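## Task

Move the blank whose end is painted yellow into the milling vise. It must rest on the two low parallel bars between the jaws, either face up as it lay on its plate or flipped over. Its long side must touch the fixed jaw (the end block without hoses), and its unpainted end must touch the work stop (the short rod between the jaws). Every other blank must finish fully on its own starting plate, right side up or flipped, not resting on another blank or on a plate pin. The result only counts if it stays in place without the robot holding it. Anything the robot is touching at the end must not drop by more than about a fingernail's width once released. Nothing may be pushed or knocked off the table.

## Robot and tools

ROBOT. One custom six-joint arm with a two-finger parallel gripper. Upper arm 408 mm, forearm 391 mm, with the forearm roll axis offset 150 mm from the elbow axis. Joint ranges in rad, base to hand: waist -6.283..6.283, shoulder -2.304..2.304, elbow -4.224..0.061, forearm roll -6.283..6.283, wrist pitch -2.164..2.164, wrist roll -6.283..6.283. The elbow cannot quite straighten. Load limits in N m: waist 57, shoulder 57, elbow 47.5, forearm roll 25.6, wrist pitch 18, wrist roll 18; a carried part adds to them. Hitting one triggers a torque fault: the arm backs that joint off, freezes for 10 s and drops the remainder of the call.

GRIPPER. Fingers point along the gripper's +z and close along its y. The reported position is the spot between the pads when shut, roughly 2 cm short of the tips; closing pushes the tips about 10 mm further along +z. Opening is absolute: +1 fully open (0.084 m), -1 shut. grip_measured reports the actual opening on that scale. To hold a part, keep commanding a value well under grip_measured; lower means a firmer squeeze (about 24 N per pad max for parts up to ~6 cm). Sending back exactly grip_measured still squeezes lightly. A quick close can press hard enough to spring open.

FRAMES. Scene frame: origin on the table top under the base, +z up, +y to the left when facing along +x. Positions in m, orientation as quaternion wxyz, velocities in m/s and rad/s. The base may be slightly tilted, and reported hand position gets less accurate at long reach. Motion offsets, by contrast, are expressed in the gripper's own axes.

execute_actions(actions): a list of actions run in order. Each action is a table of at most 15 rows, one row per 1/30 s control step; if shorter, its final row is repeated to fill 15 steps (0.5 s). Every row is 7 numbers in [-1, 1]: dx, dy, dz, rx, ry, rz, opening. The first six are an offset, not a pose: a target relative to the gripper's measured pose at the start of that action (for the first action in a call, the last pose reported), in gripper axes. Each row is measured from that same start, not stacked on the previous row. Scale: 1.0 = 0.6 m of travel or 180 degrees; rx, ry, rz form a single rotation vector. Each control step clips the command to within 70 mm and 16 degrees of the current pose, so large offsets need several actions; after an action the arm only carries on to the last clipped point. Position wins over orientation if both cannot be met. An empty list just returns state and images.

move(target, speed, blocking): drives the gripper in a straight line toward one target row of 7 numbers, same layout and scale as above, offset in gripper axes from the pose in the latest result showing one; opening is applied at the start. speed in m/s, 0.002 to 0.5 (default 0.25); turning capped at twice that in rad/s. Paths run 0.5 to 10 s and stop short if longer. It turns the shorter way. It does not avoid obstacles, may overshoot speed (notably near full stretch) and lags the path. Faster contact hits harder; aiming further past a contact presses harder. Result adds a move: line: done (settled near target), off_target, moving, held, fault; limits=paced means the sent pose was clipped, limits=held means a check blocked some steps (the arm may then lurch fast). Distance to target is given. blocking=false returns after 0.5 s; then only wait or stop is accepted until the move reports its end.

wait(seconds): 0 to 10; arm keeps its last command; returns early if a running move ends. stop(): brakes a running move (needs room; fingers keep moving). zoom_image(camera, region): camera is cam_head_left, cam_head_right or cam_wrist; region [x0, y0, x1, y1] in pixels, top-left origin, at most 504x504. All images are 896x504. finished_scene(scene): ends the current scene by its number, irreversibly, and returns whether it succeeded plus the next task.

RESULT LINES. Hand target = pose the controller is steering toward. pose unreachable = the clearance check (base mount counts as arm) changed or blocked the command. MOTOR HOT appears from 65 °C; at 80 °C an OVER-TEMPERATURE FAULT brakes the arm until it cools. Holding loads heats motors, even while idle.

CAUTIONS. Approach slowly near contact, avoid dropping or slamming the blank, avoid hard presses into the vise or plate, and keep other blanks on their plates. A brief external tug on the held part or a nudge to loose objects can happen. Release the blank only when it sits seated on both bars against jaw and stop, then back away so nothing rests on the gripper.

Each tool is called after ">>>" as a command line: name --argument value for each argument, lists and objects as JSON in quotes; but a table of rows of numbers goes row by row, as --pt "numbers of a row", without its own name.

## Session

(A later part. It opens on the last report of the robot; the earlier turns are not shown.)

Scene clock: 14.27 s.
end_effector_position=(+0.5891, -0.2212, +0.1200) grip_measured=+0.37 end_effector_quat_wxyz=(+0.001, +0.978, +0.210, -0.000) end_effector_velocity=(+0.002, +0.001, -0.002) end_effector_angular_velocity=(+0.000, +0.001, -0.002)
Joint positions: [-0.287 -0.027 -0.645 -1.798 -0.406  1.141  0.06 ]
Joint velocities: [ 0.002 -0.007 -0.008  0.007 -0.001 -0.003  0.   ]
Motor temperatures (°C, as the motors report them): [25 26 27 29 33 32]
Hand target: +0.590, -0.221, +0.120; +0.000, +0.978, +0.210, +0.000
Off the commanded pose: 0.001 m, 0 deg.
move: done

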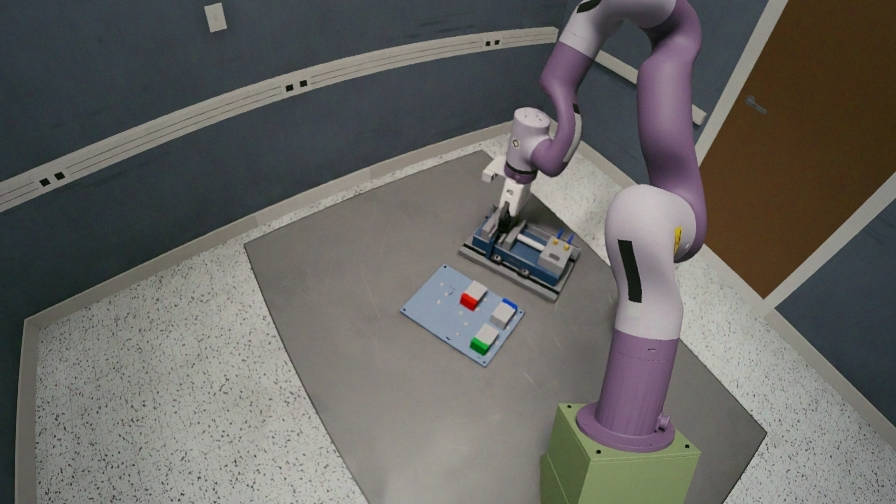

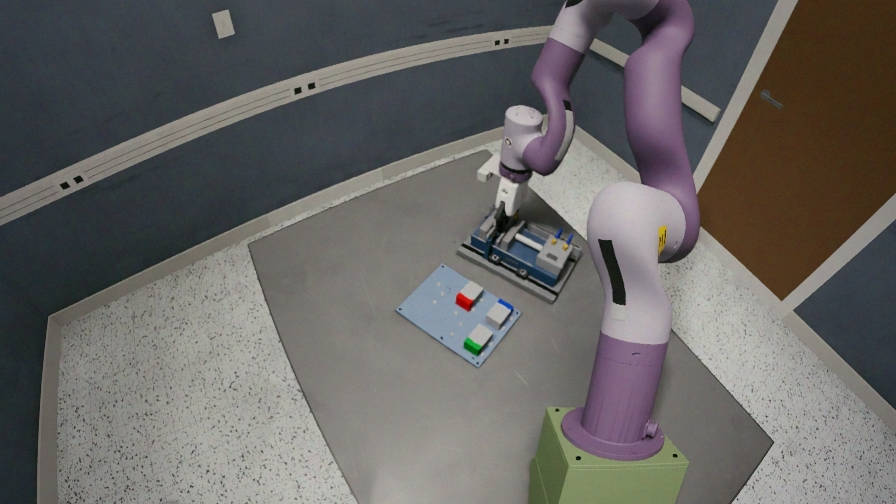

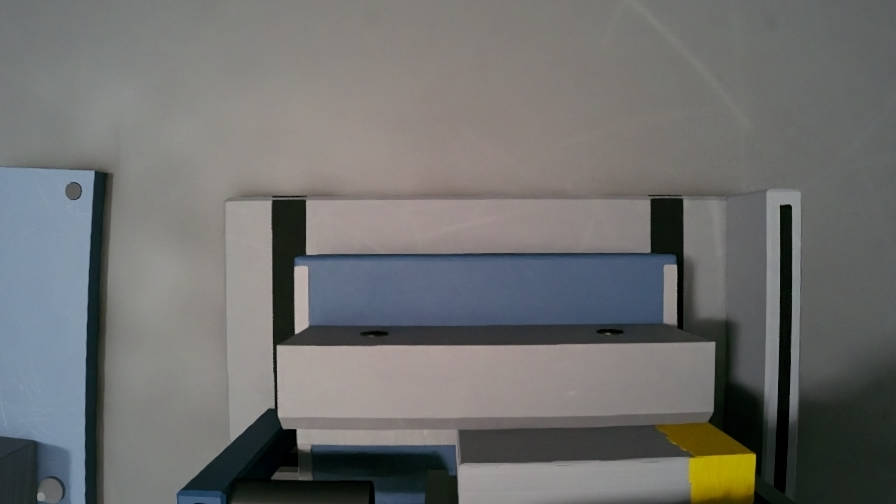

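Repeat the proven pushing sequence.

>>> execute_actions --actions '[[[0,0,0.002,0,0,0,0.2],[0,0,0.002,0,0,0,0.2],[0,0,0.002,0,0,0,0.2],[0,0,0.002,0,0,0,0.3],[0,0,0.002,0,0,0,0.4],[0,0,0.002,0,0,0,0.6]]]'

>>> move --target '[0,0,-0.057,0,0,0,0.6]' --speed 0.15

>>> move --target '[-0.008,0.082,0,0,0,0,-1]' --speed 0.15

>>> move --target '[0,0,0.055,0,0,0,-1]' --speed 0.12

>>> move --target '[0.004,-0.044,0,0,0,0,-1]' --speed 0.025

>>> move --target '[0,0.01,0,0,0,0,-1]' --speed 0.03

Scene clock: 15.47 s.
end_effector_position=(+0.5896, -0.2208, +0.1189) grip_measured=+0.59 end_effector_quat_wxyz=(+0.000, +0.978, +0.210, +0.000) end_effector_velocity=(-0.004, -0.003, -0.001) end_effector_angular_velocity=(-0.012, +0.007, -0.004)
Joint positions: [-0.288 -0.03  -0.647 -1.805 -0.404  1.146  0.069]
Joint velocities: [-0.003  0.001  0.007  0.001 -0.011  0.004  0.002]
Motor temperatures (°C, as the motors report them): [25 26 27 29 33 32]
Hand target: +0.589, -0.221, +0.119; +0.001, +0.978, +0.210, -0.000
Off the commanded pose: 0.001 m, 0 deg.

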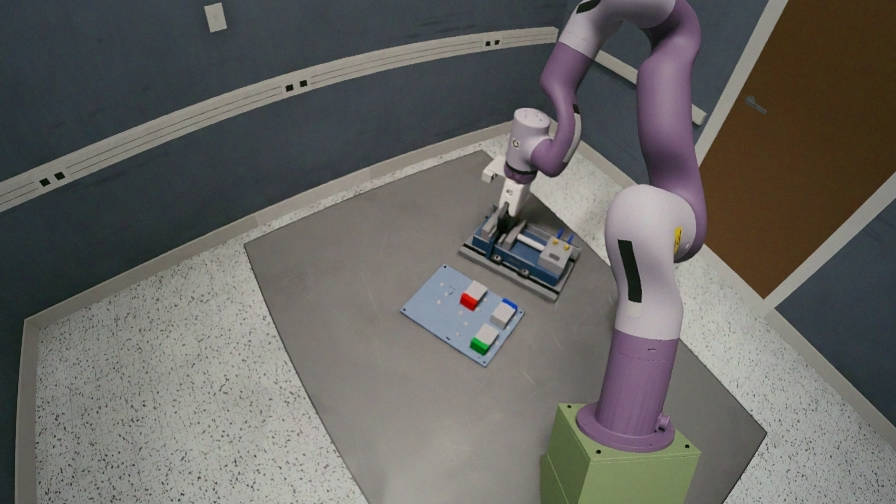

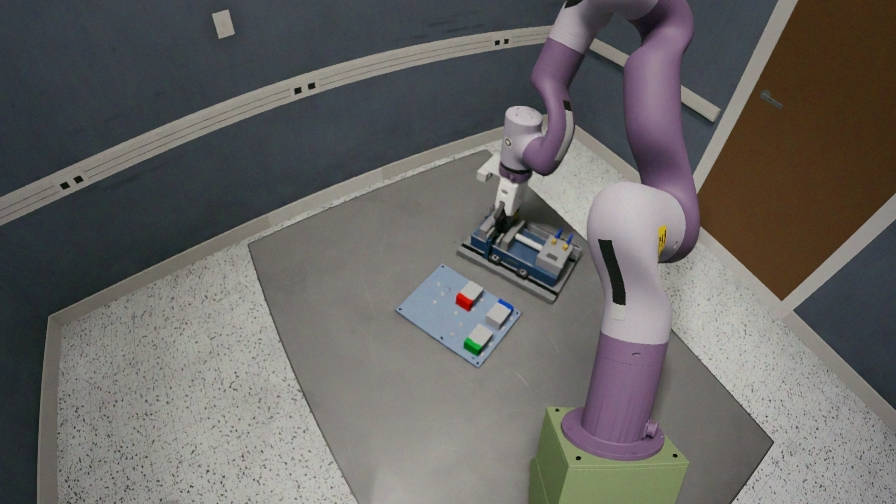

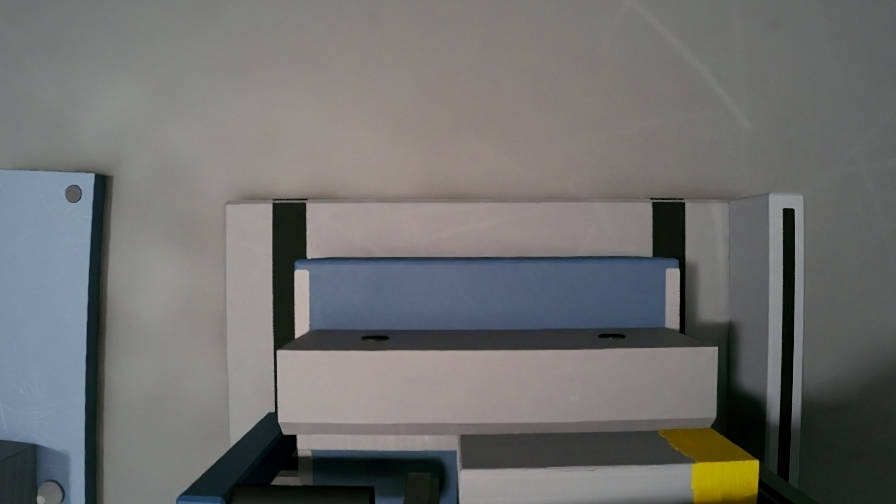

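Scene clock: 16.37 s.
end_effector_position=(+0.5895, -0.2209, +0.1527) grip_measured=+0.59 end_effector_quat_wxyz=(+0.000, +0.978, +0.210, +0.000) end_effector_velocity=(+0.000, -0.000, +0.003) end_effector_angular_velocity=(+0.000, +0.005, +0.002)
Joint positions: [-0.25   0.057 -0.628 -1.615 -0.417  0.972  0.069]
Joint velocities: [ 0.003  0.005 -0.003  0.032 -0.002 -0.033  0.   ]
Motor temperatures (°C, as the motors report them): [25 26 27 29 33 32]
Hand target: +0.590, -0.221, +0.153; +0.000, +0.978, +0.210, +0.000
Off the commanded pose: 0.000 m, 0 deg.
move: done

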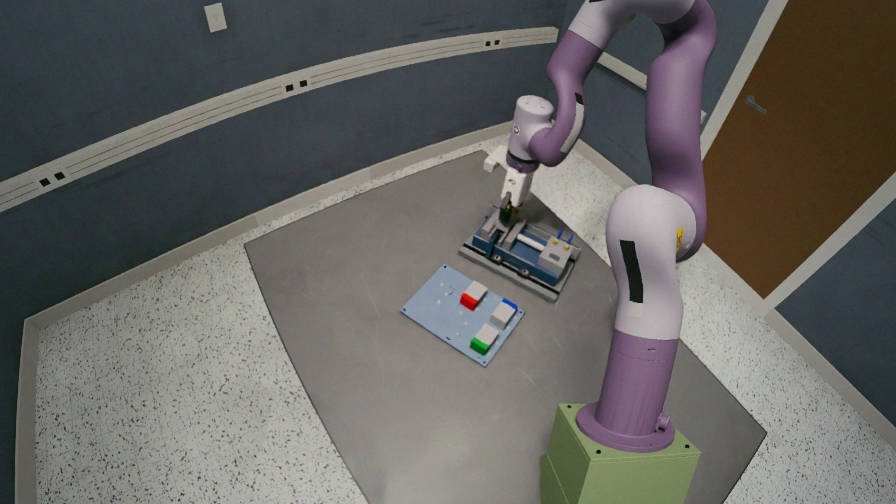

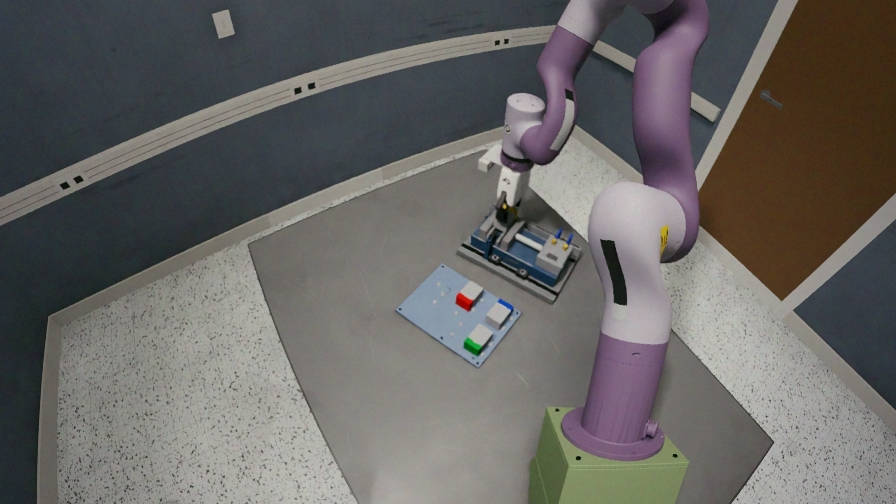

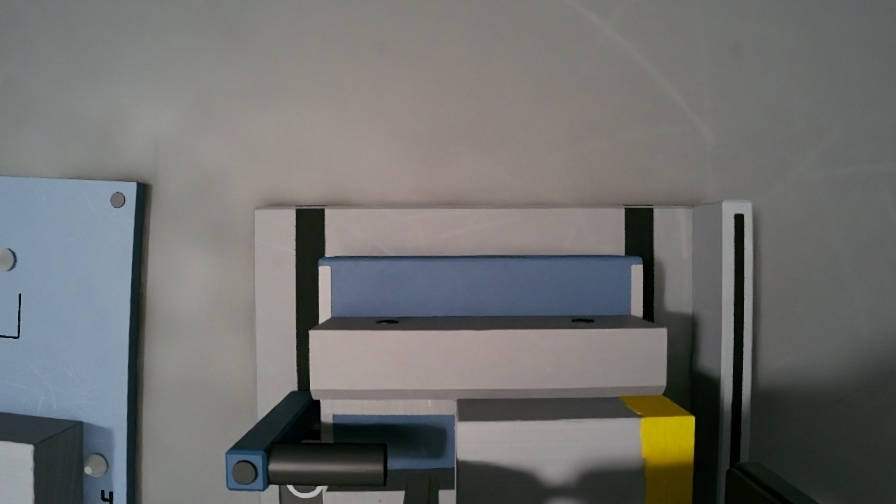

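Scene clock: 17.30 s.
end_effector_position=(+0.6051, -0.2674, +0.1527) grip_measured=-1.00 end_effector_quat_wxyz=(+0.000, +0.978, +0.210, +0.001) end_effector_velocity=(+0.001, -0.002, +0.000) end_effector_angular_velocity=(+0.004, +0.008, +0.000)
Joint positions: [-0.359  0.069 -0.695 -1.497 -0.346  0.757  0.   ]
Joint velocities: [-0.005 -0.002 -0.009  0.043  0.003 -0.047  0.   ]
Motor temperatures (°C, as the motors report them): [25 26 27 29 33 32]
Hand target: +0.605, -0.268, +0.153; +0.000, +0.978, +0.210, +0.000
Off the commanded pose: 0.000 m, 0 deg.
move: done

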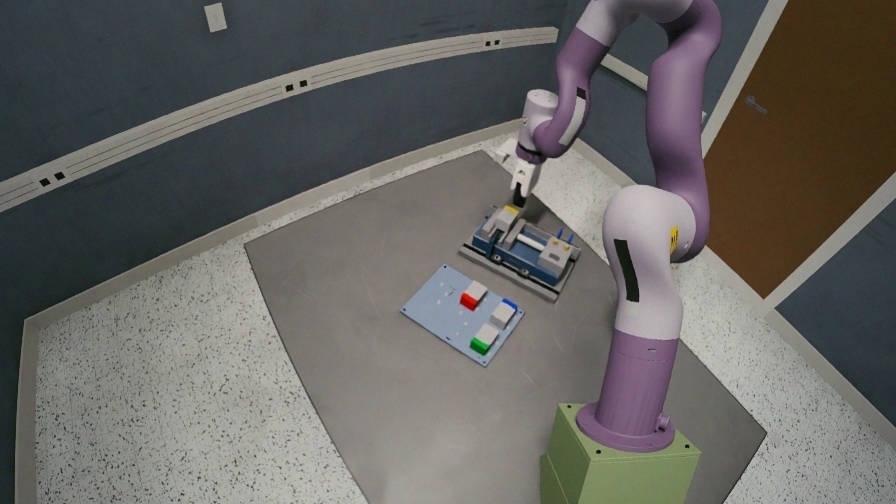

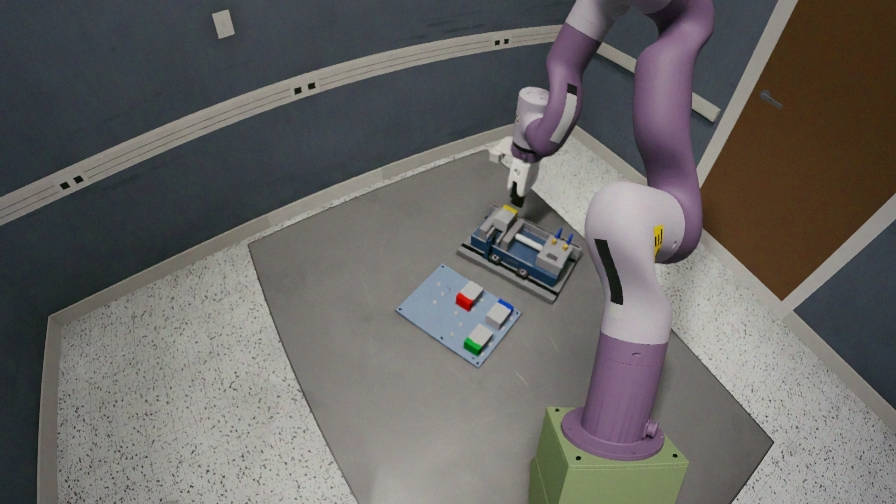

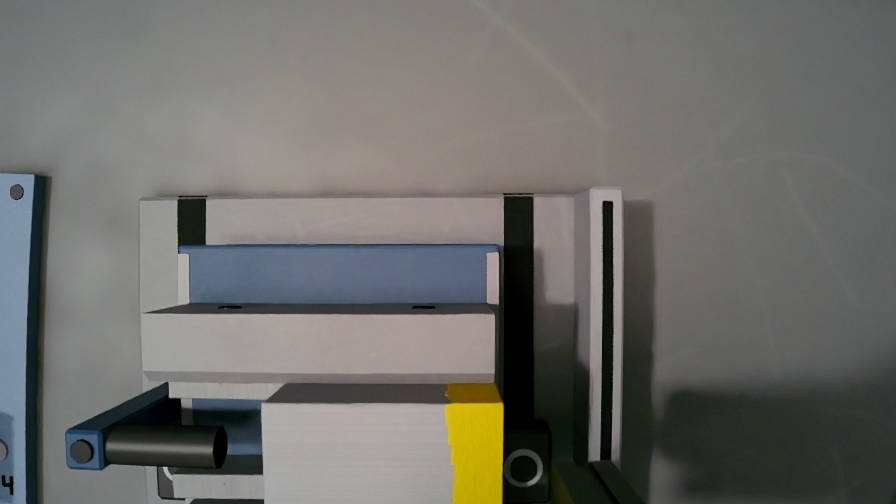

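Scene clock: 18.20 s.
end_effector_position=(+0.6053, -0.2673, +0.1200) grip_measured=-1.00 end_effector_quat_wxyz=(+0.000, +0.978, +0.210, +0.000) end_effector_velocity=(-0.000, -0.001, -0.002) end_effector_angular_velocity=(-0.004, -0.007, -0.002)
Joint positions: [-0.389 -0.012 -0.713 -1.699 -0.327  0.947  0.   ]
Joint velocities: [-0.004 -0.004  0.004 -0.05  -0.002  0.049  0.   ]
Motor temperatures (°C, as the motors report them): [25 26 27 29 33 32]
Hand target: +0.605, -0.267, +0.120; +0.000, +0.978, +0.210, +0.001
Off the commanded pose: 0.000 m, 0 deg.
move: done

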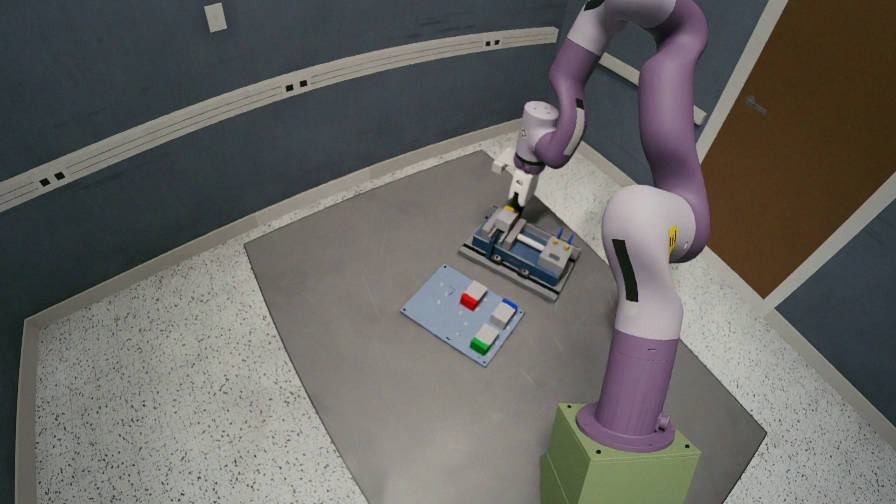

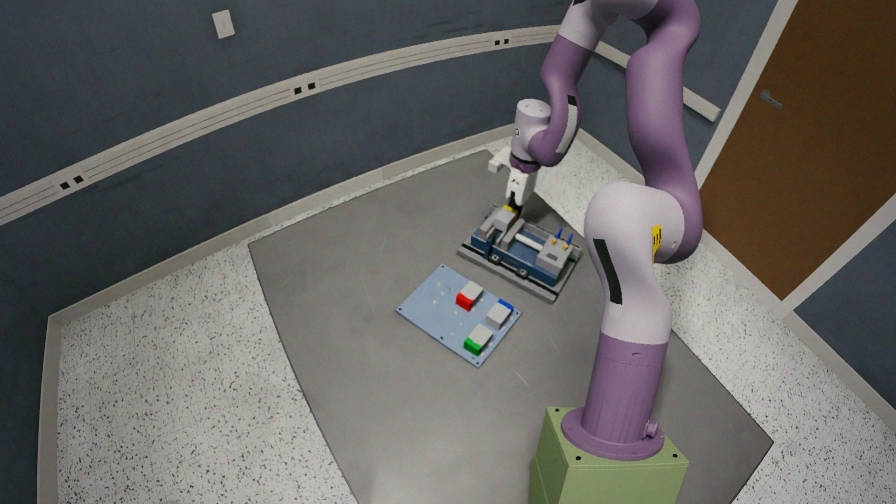

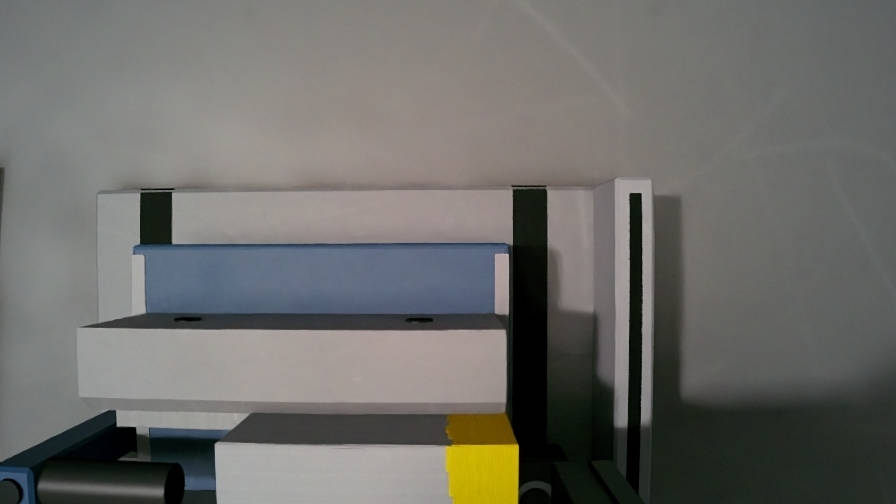

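Scene clock: 19.57 s.
end_effector_position=(+0.5970, -0.2431, +0.1201) grip_measured=-1.00 end_effector_quat_wxyz=(+0.001, +0.978, +0.210, +0.000) end_effector_velocity=(-0.001, +0.001, +0.000) end_effector_angular_velocity=(-0.007, -0.002, -0.002)
Joint positions: [-0.335 -0.018 -0.676 -1.761 -0.369  1.057  0.   ]
Joint velocities: [ 0.005 -0.     0.004 -0.012 -0.01   0.019  0.   ]
Motor temperatures (°C, as the motors report them): [25 26 27 29 33 32]
Hand target: +0.597, -0.242, +0.120; +0.000, +0.978, +0.210, +0.001
Off the commanded pose: 0.001 m, 0 deg.
move: done

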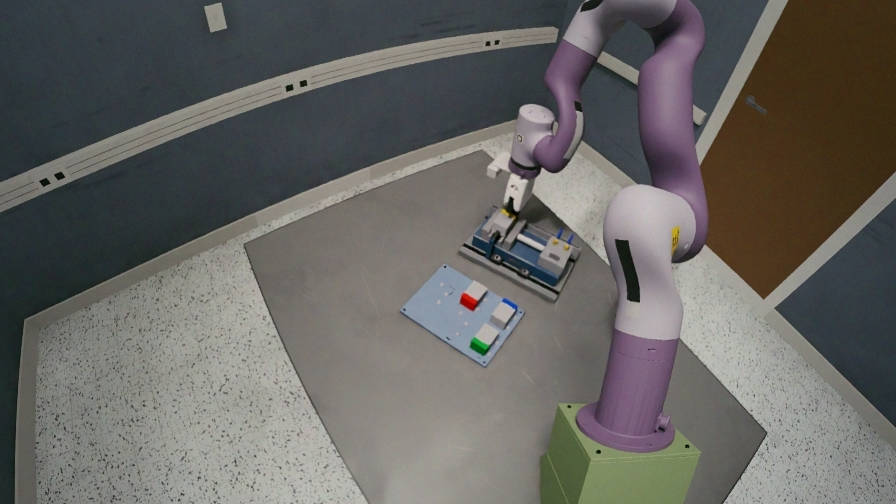

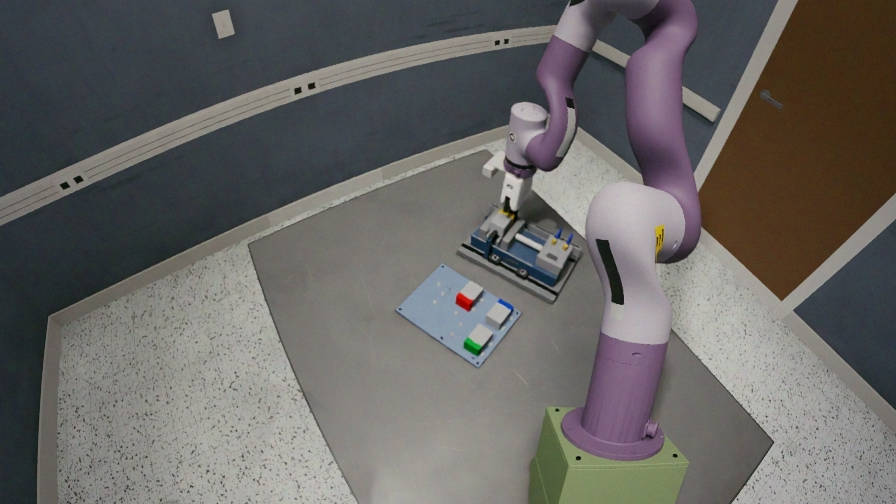

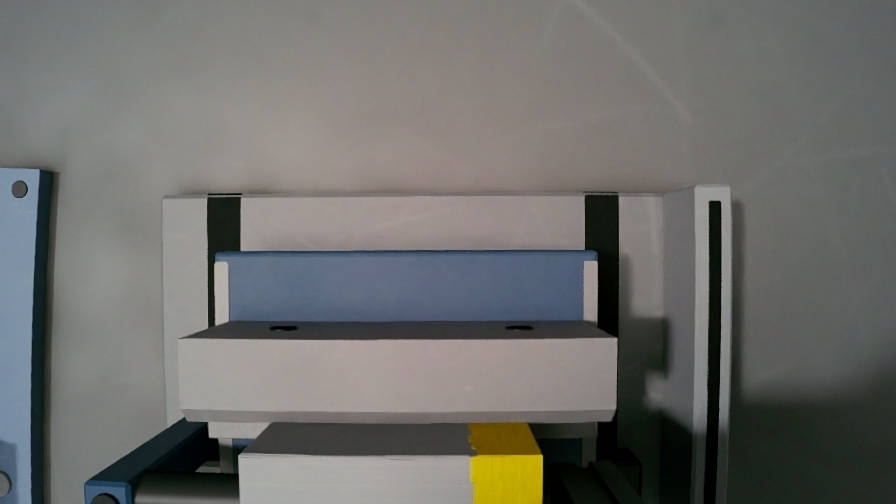

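Scene clock: 20.30 s.
end_effector_position=(+0.5993, -0.2484, +0.1201) grip_measured=-1.00 end_effector_quat_wxyz=(+0.001, +0.978, +0.210, +0.000) end_effector_velocity=(+0.002, -0.001, +0.000) end_effector_angular_velocity=(+0.001, -0.001, +0.002)
Joint positions: [-0.347 -0.017 -0.685 -1.747 -0.36   1.033  0.   ]
Joint velocities: [-0.001  0.    -0.004  0.008  0.003 -0.011  0.   ]
Motor temperatures (°C, as the motors report them): [25 26 27 29 33 32]
Hand target: +0.599, -0.249, +0.120; +0.001, +0.978, +0.210, +0.000
Off the commanded pose: 0.000 m, 0 deg.
move: done

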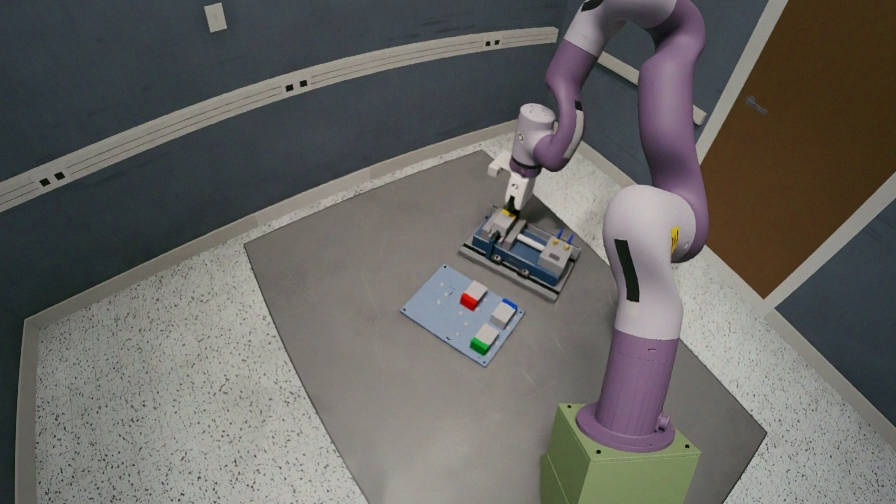

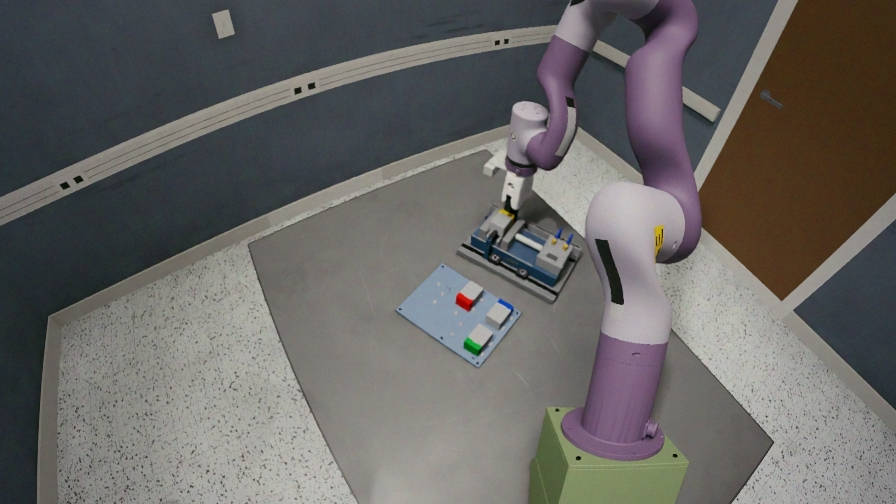

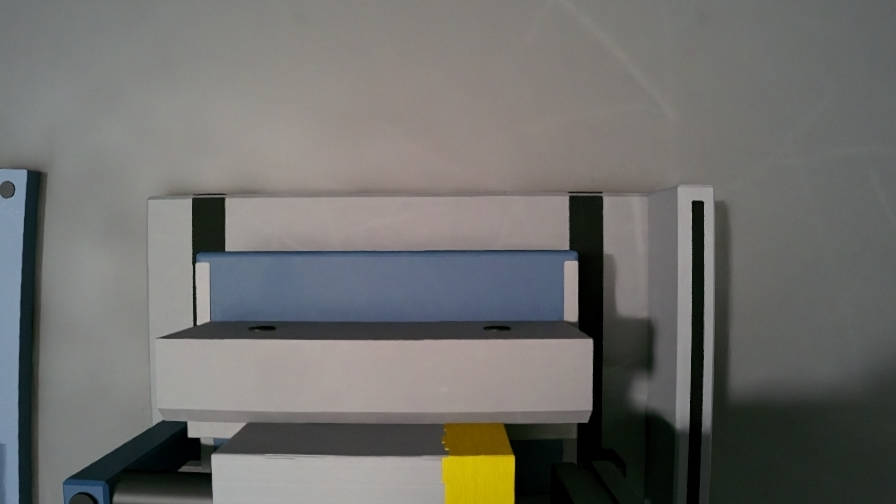

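>>> move --target '[-0.067,0,-0.075,0,0,0,-1]' --speed 0.12

>>> move --target '[0,-0.082,0.051,0,0,0,-0.4]' --speed 0.12

>>> zoom_image --camera "cam_wrist" --region '[360,200,780,480]'

Scene clock: 21.80 s.
end_effector_position=(+0.5626, -0.2646, +0.1647) grip_measured=-1.00 end_effector_quat_wxyz=(+0.001, +0.978, +0.210, +0.001) end_effector_velocity=(-0.001, +0.000, +0.002) end_effector_angular_velocity=(+0.002, +0.004, +0.002)
Joint positions: [-0.377  0.153 -0.576 -1.608 -0.334  0.861  0.   ]
Joint velocities: [ 0.001  0.006 -0.     0.032  0.001 -0.033  0.   ]
Motor temperatures (°C, as the motors report them): [25 26 27 29 33 32]
Hand target: +0.562, -0.265, +0.165; +0.001, +0.978, +0.210, +0.000
Off the commanded pose: 0.000 m, 0 deg.
move: done

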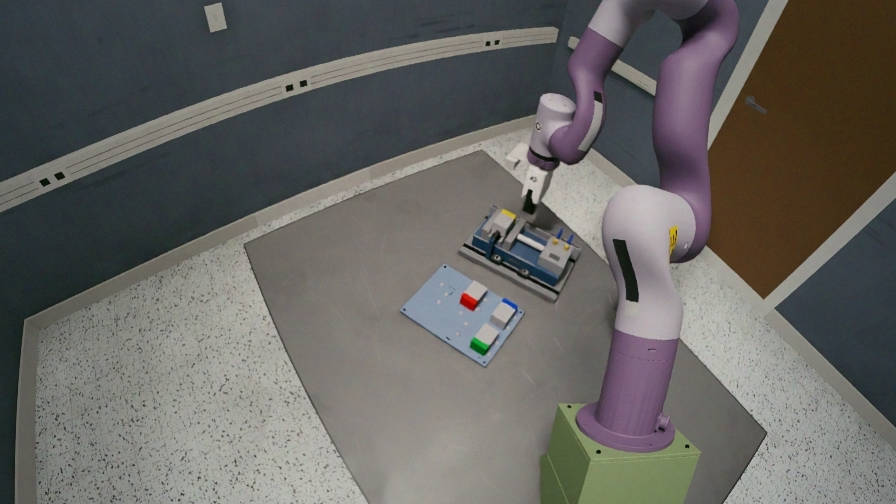

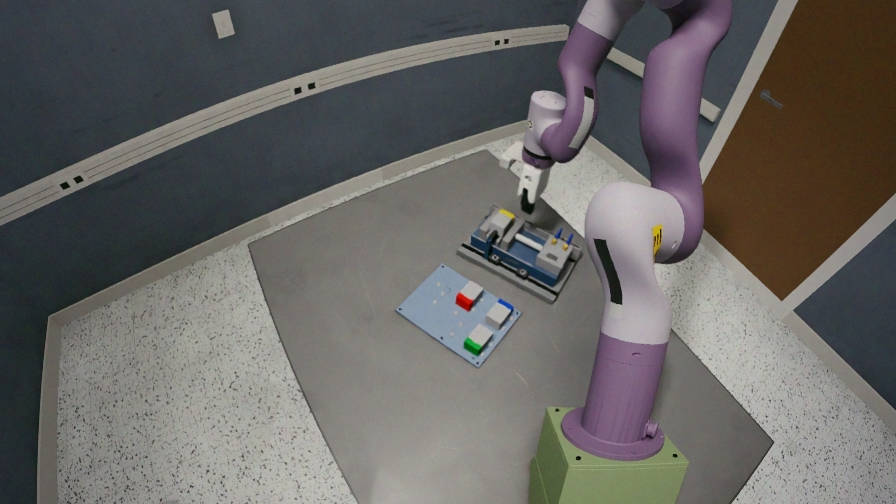

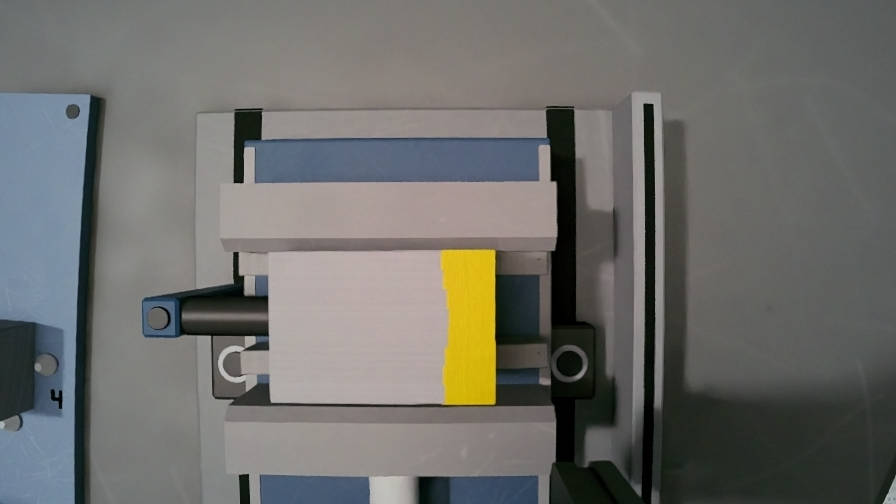

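Scene clock: 22.80 s.
end_effector_position=(+0.5429, -0.2200, +0.1344) grip_measured=-0.42 end_effector_quat_wxyz=(+0.001, +0.978, +0.210, -0.000) end_effector_velocity=(-0.001, +0.002, -0.002) end_effector_angular_velocity=(-0.004, -0.016, -0.003)
Joint positions: [-0.3    0.057 -0.515 -1.918 -0.411  1.259  0.026]
Joint velocities: [ 0.001 -0.002  0.013 -0.071 -0.012  0.075 -0.   ]
Motor temperatures (°C, as the motors report them): [25 26 27 29 33 32]
Hand target: +0.543, -0.220, +0.134; +0.001, +0.978, +0.210, +0.001
Off the commanded pose: 0.001 m, 0 deg.
move: done

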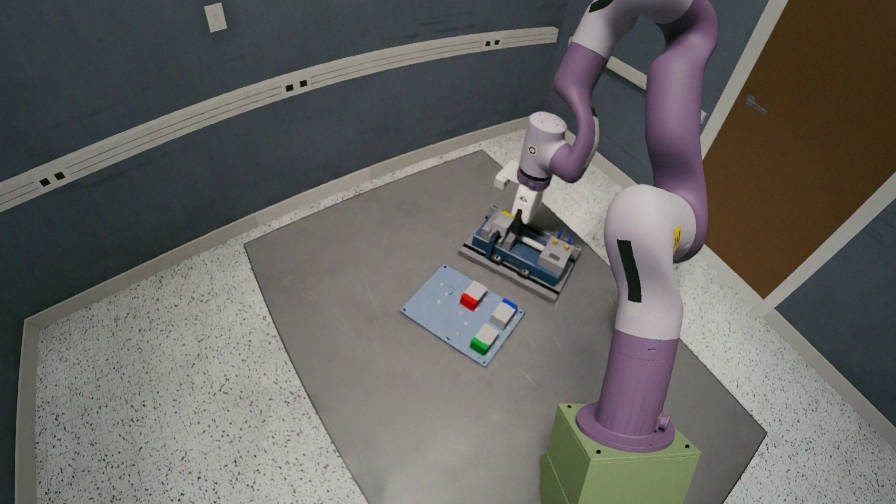

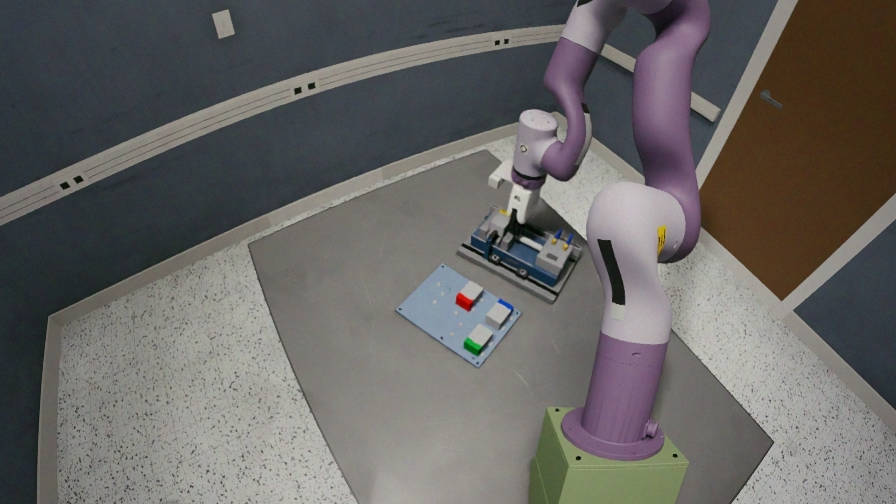

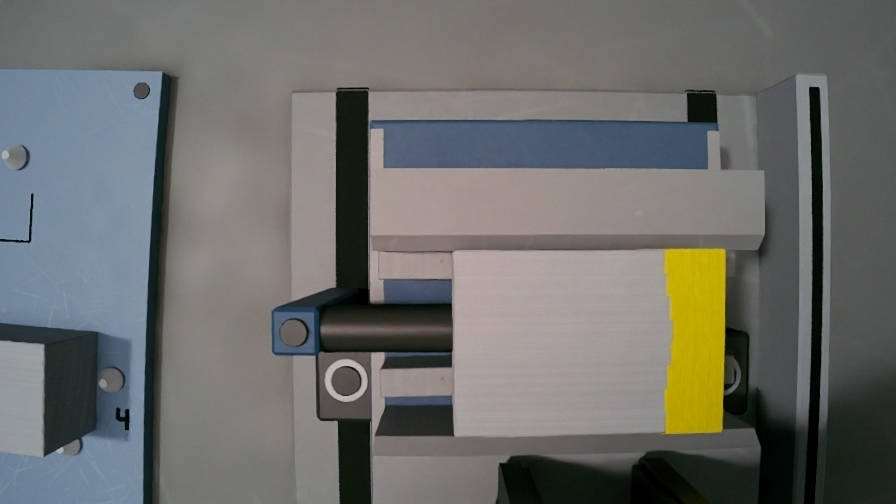

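Region (360, 200, 780, 480) of cam_wrist's 896x504 image, scaled by 1.200, with more detail than that image has.

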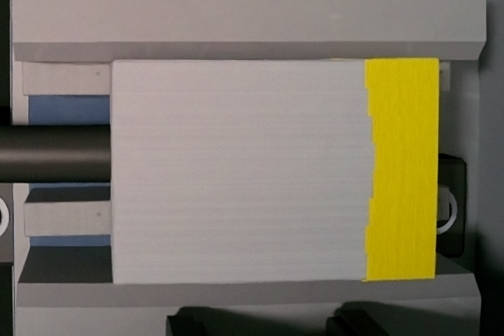

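>>> finished_scene --scene 2

The scene is finished: the task was done.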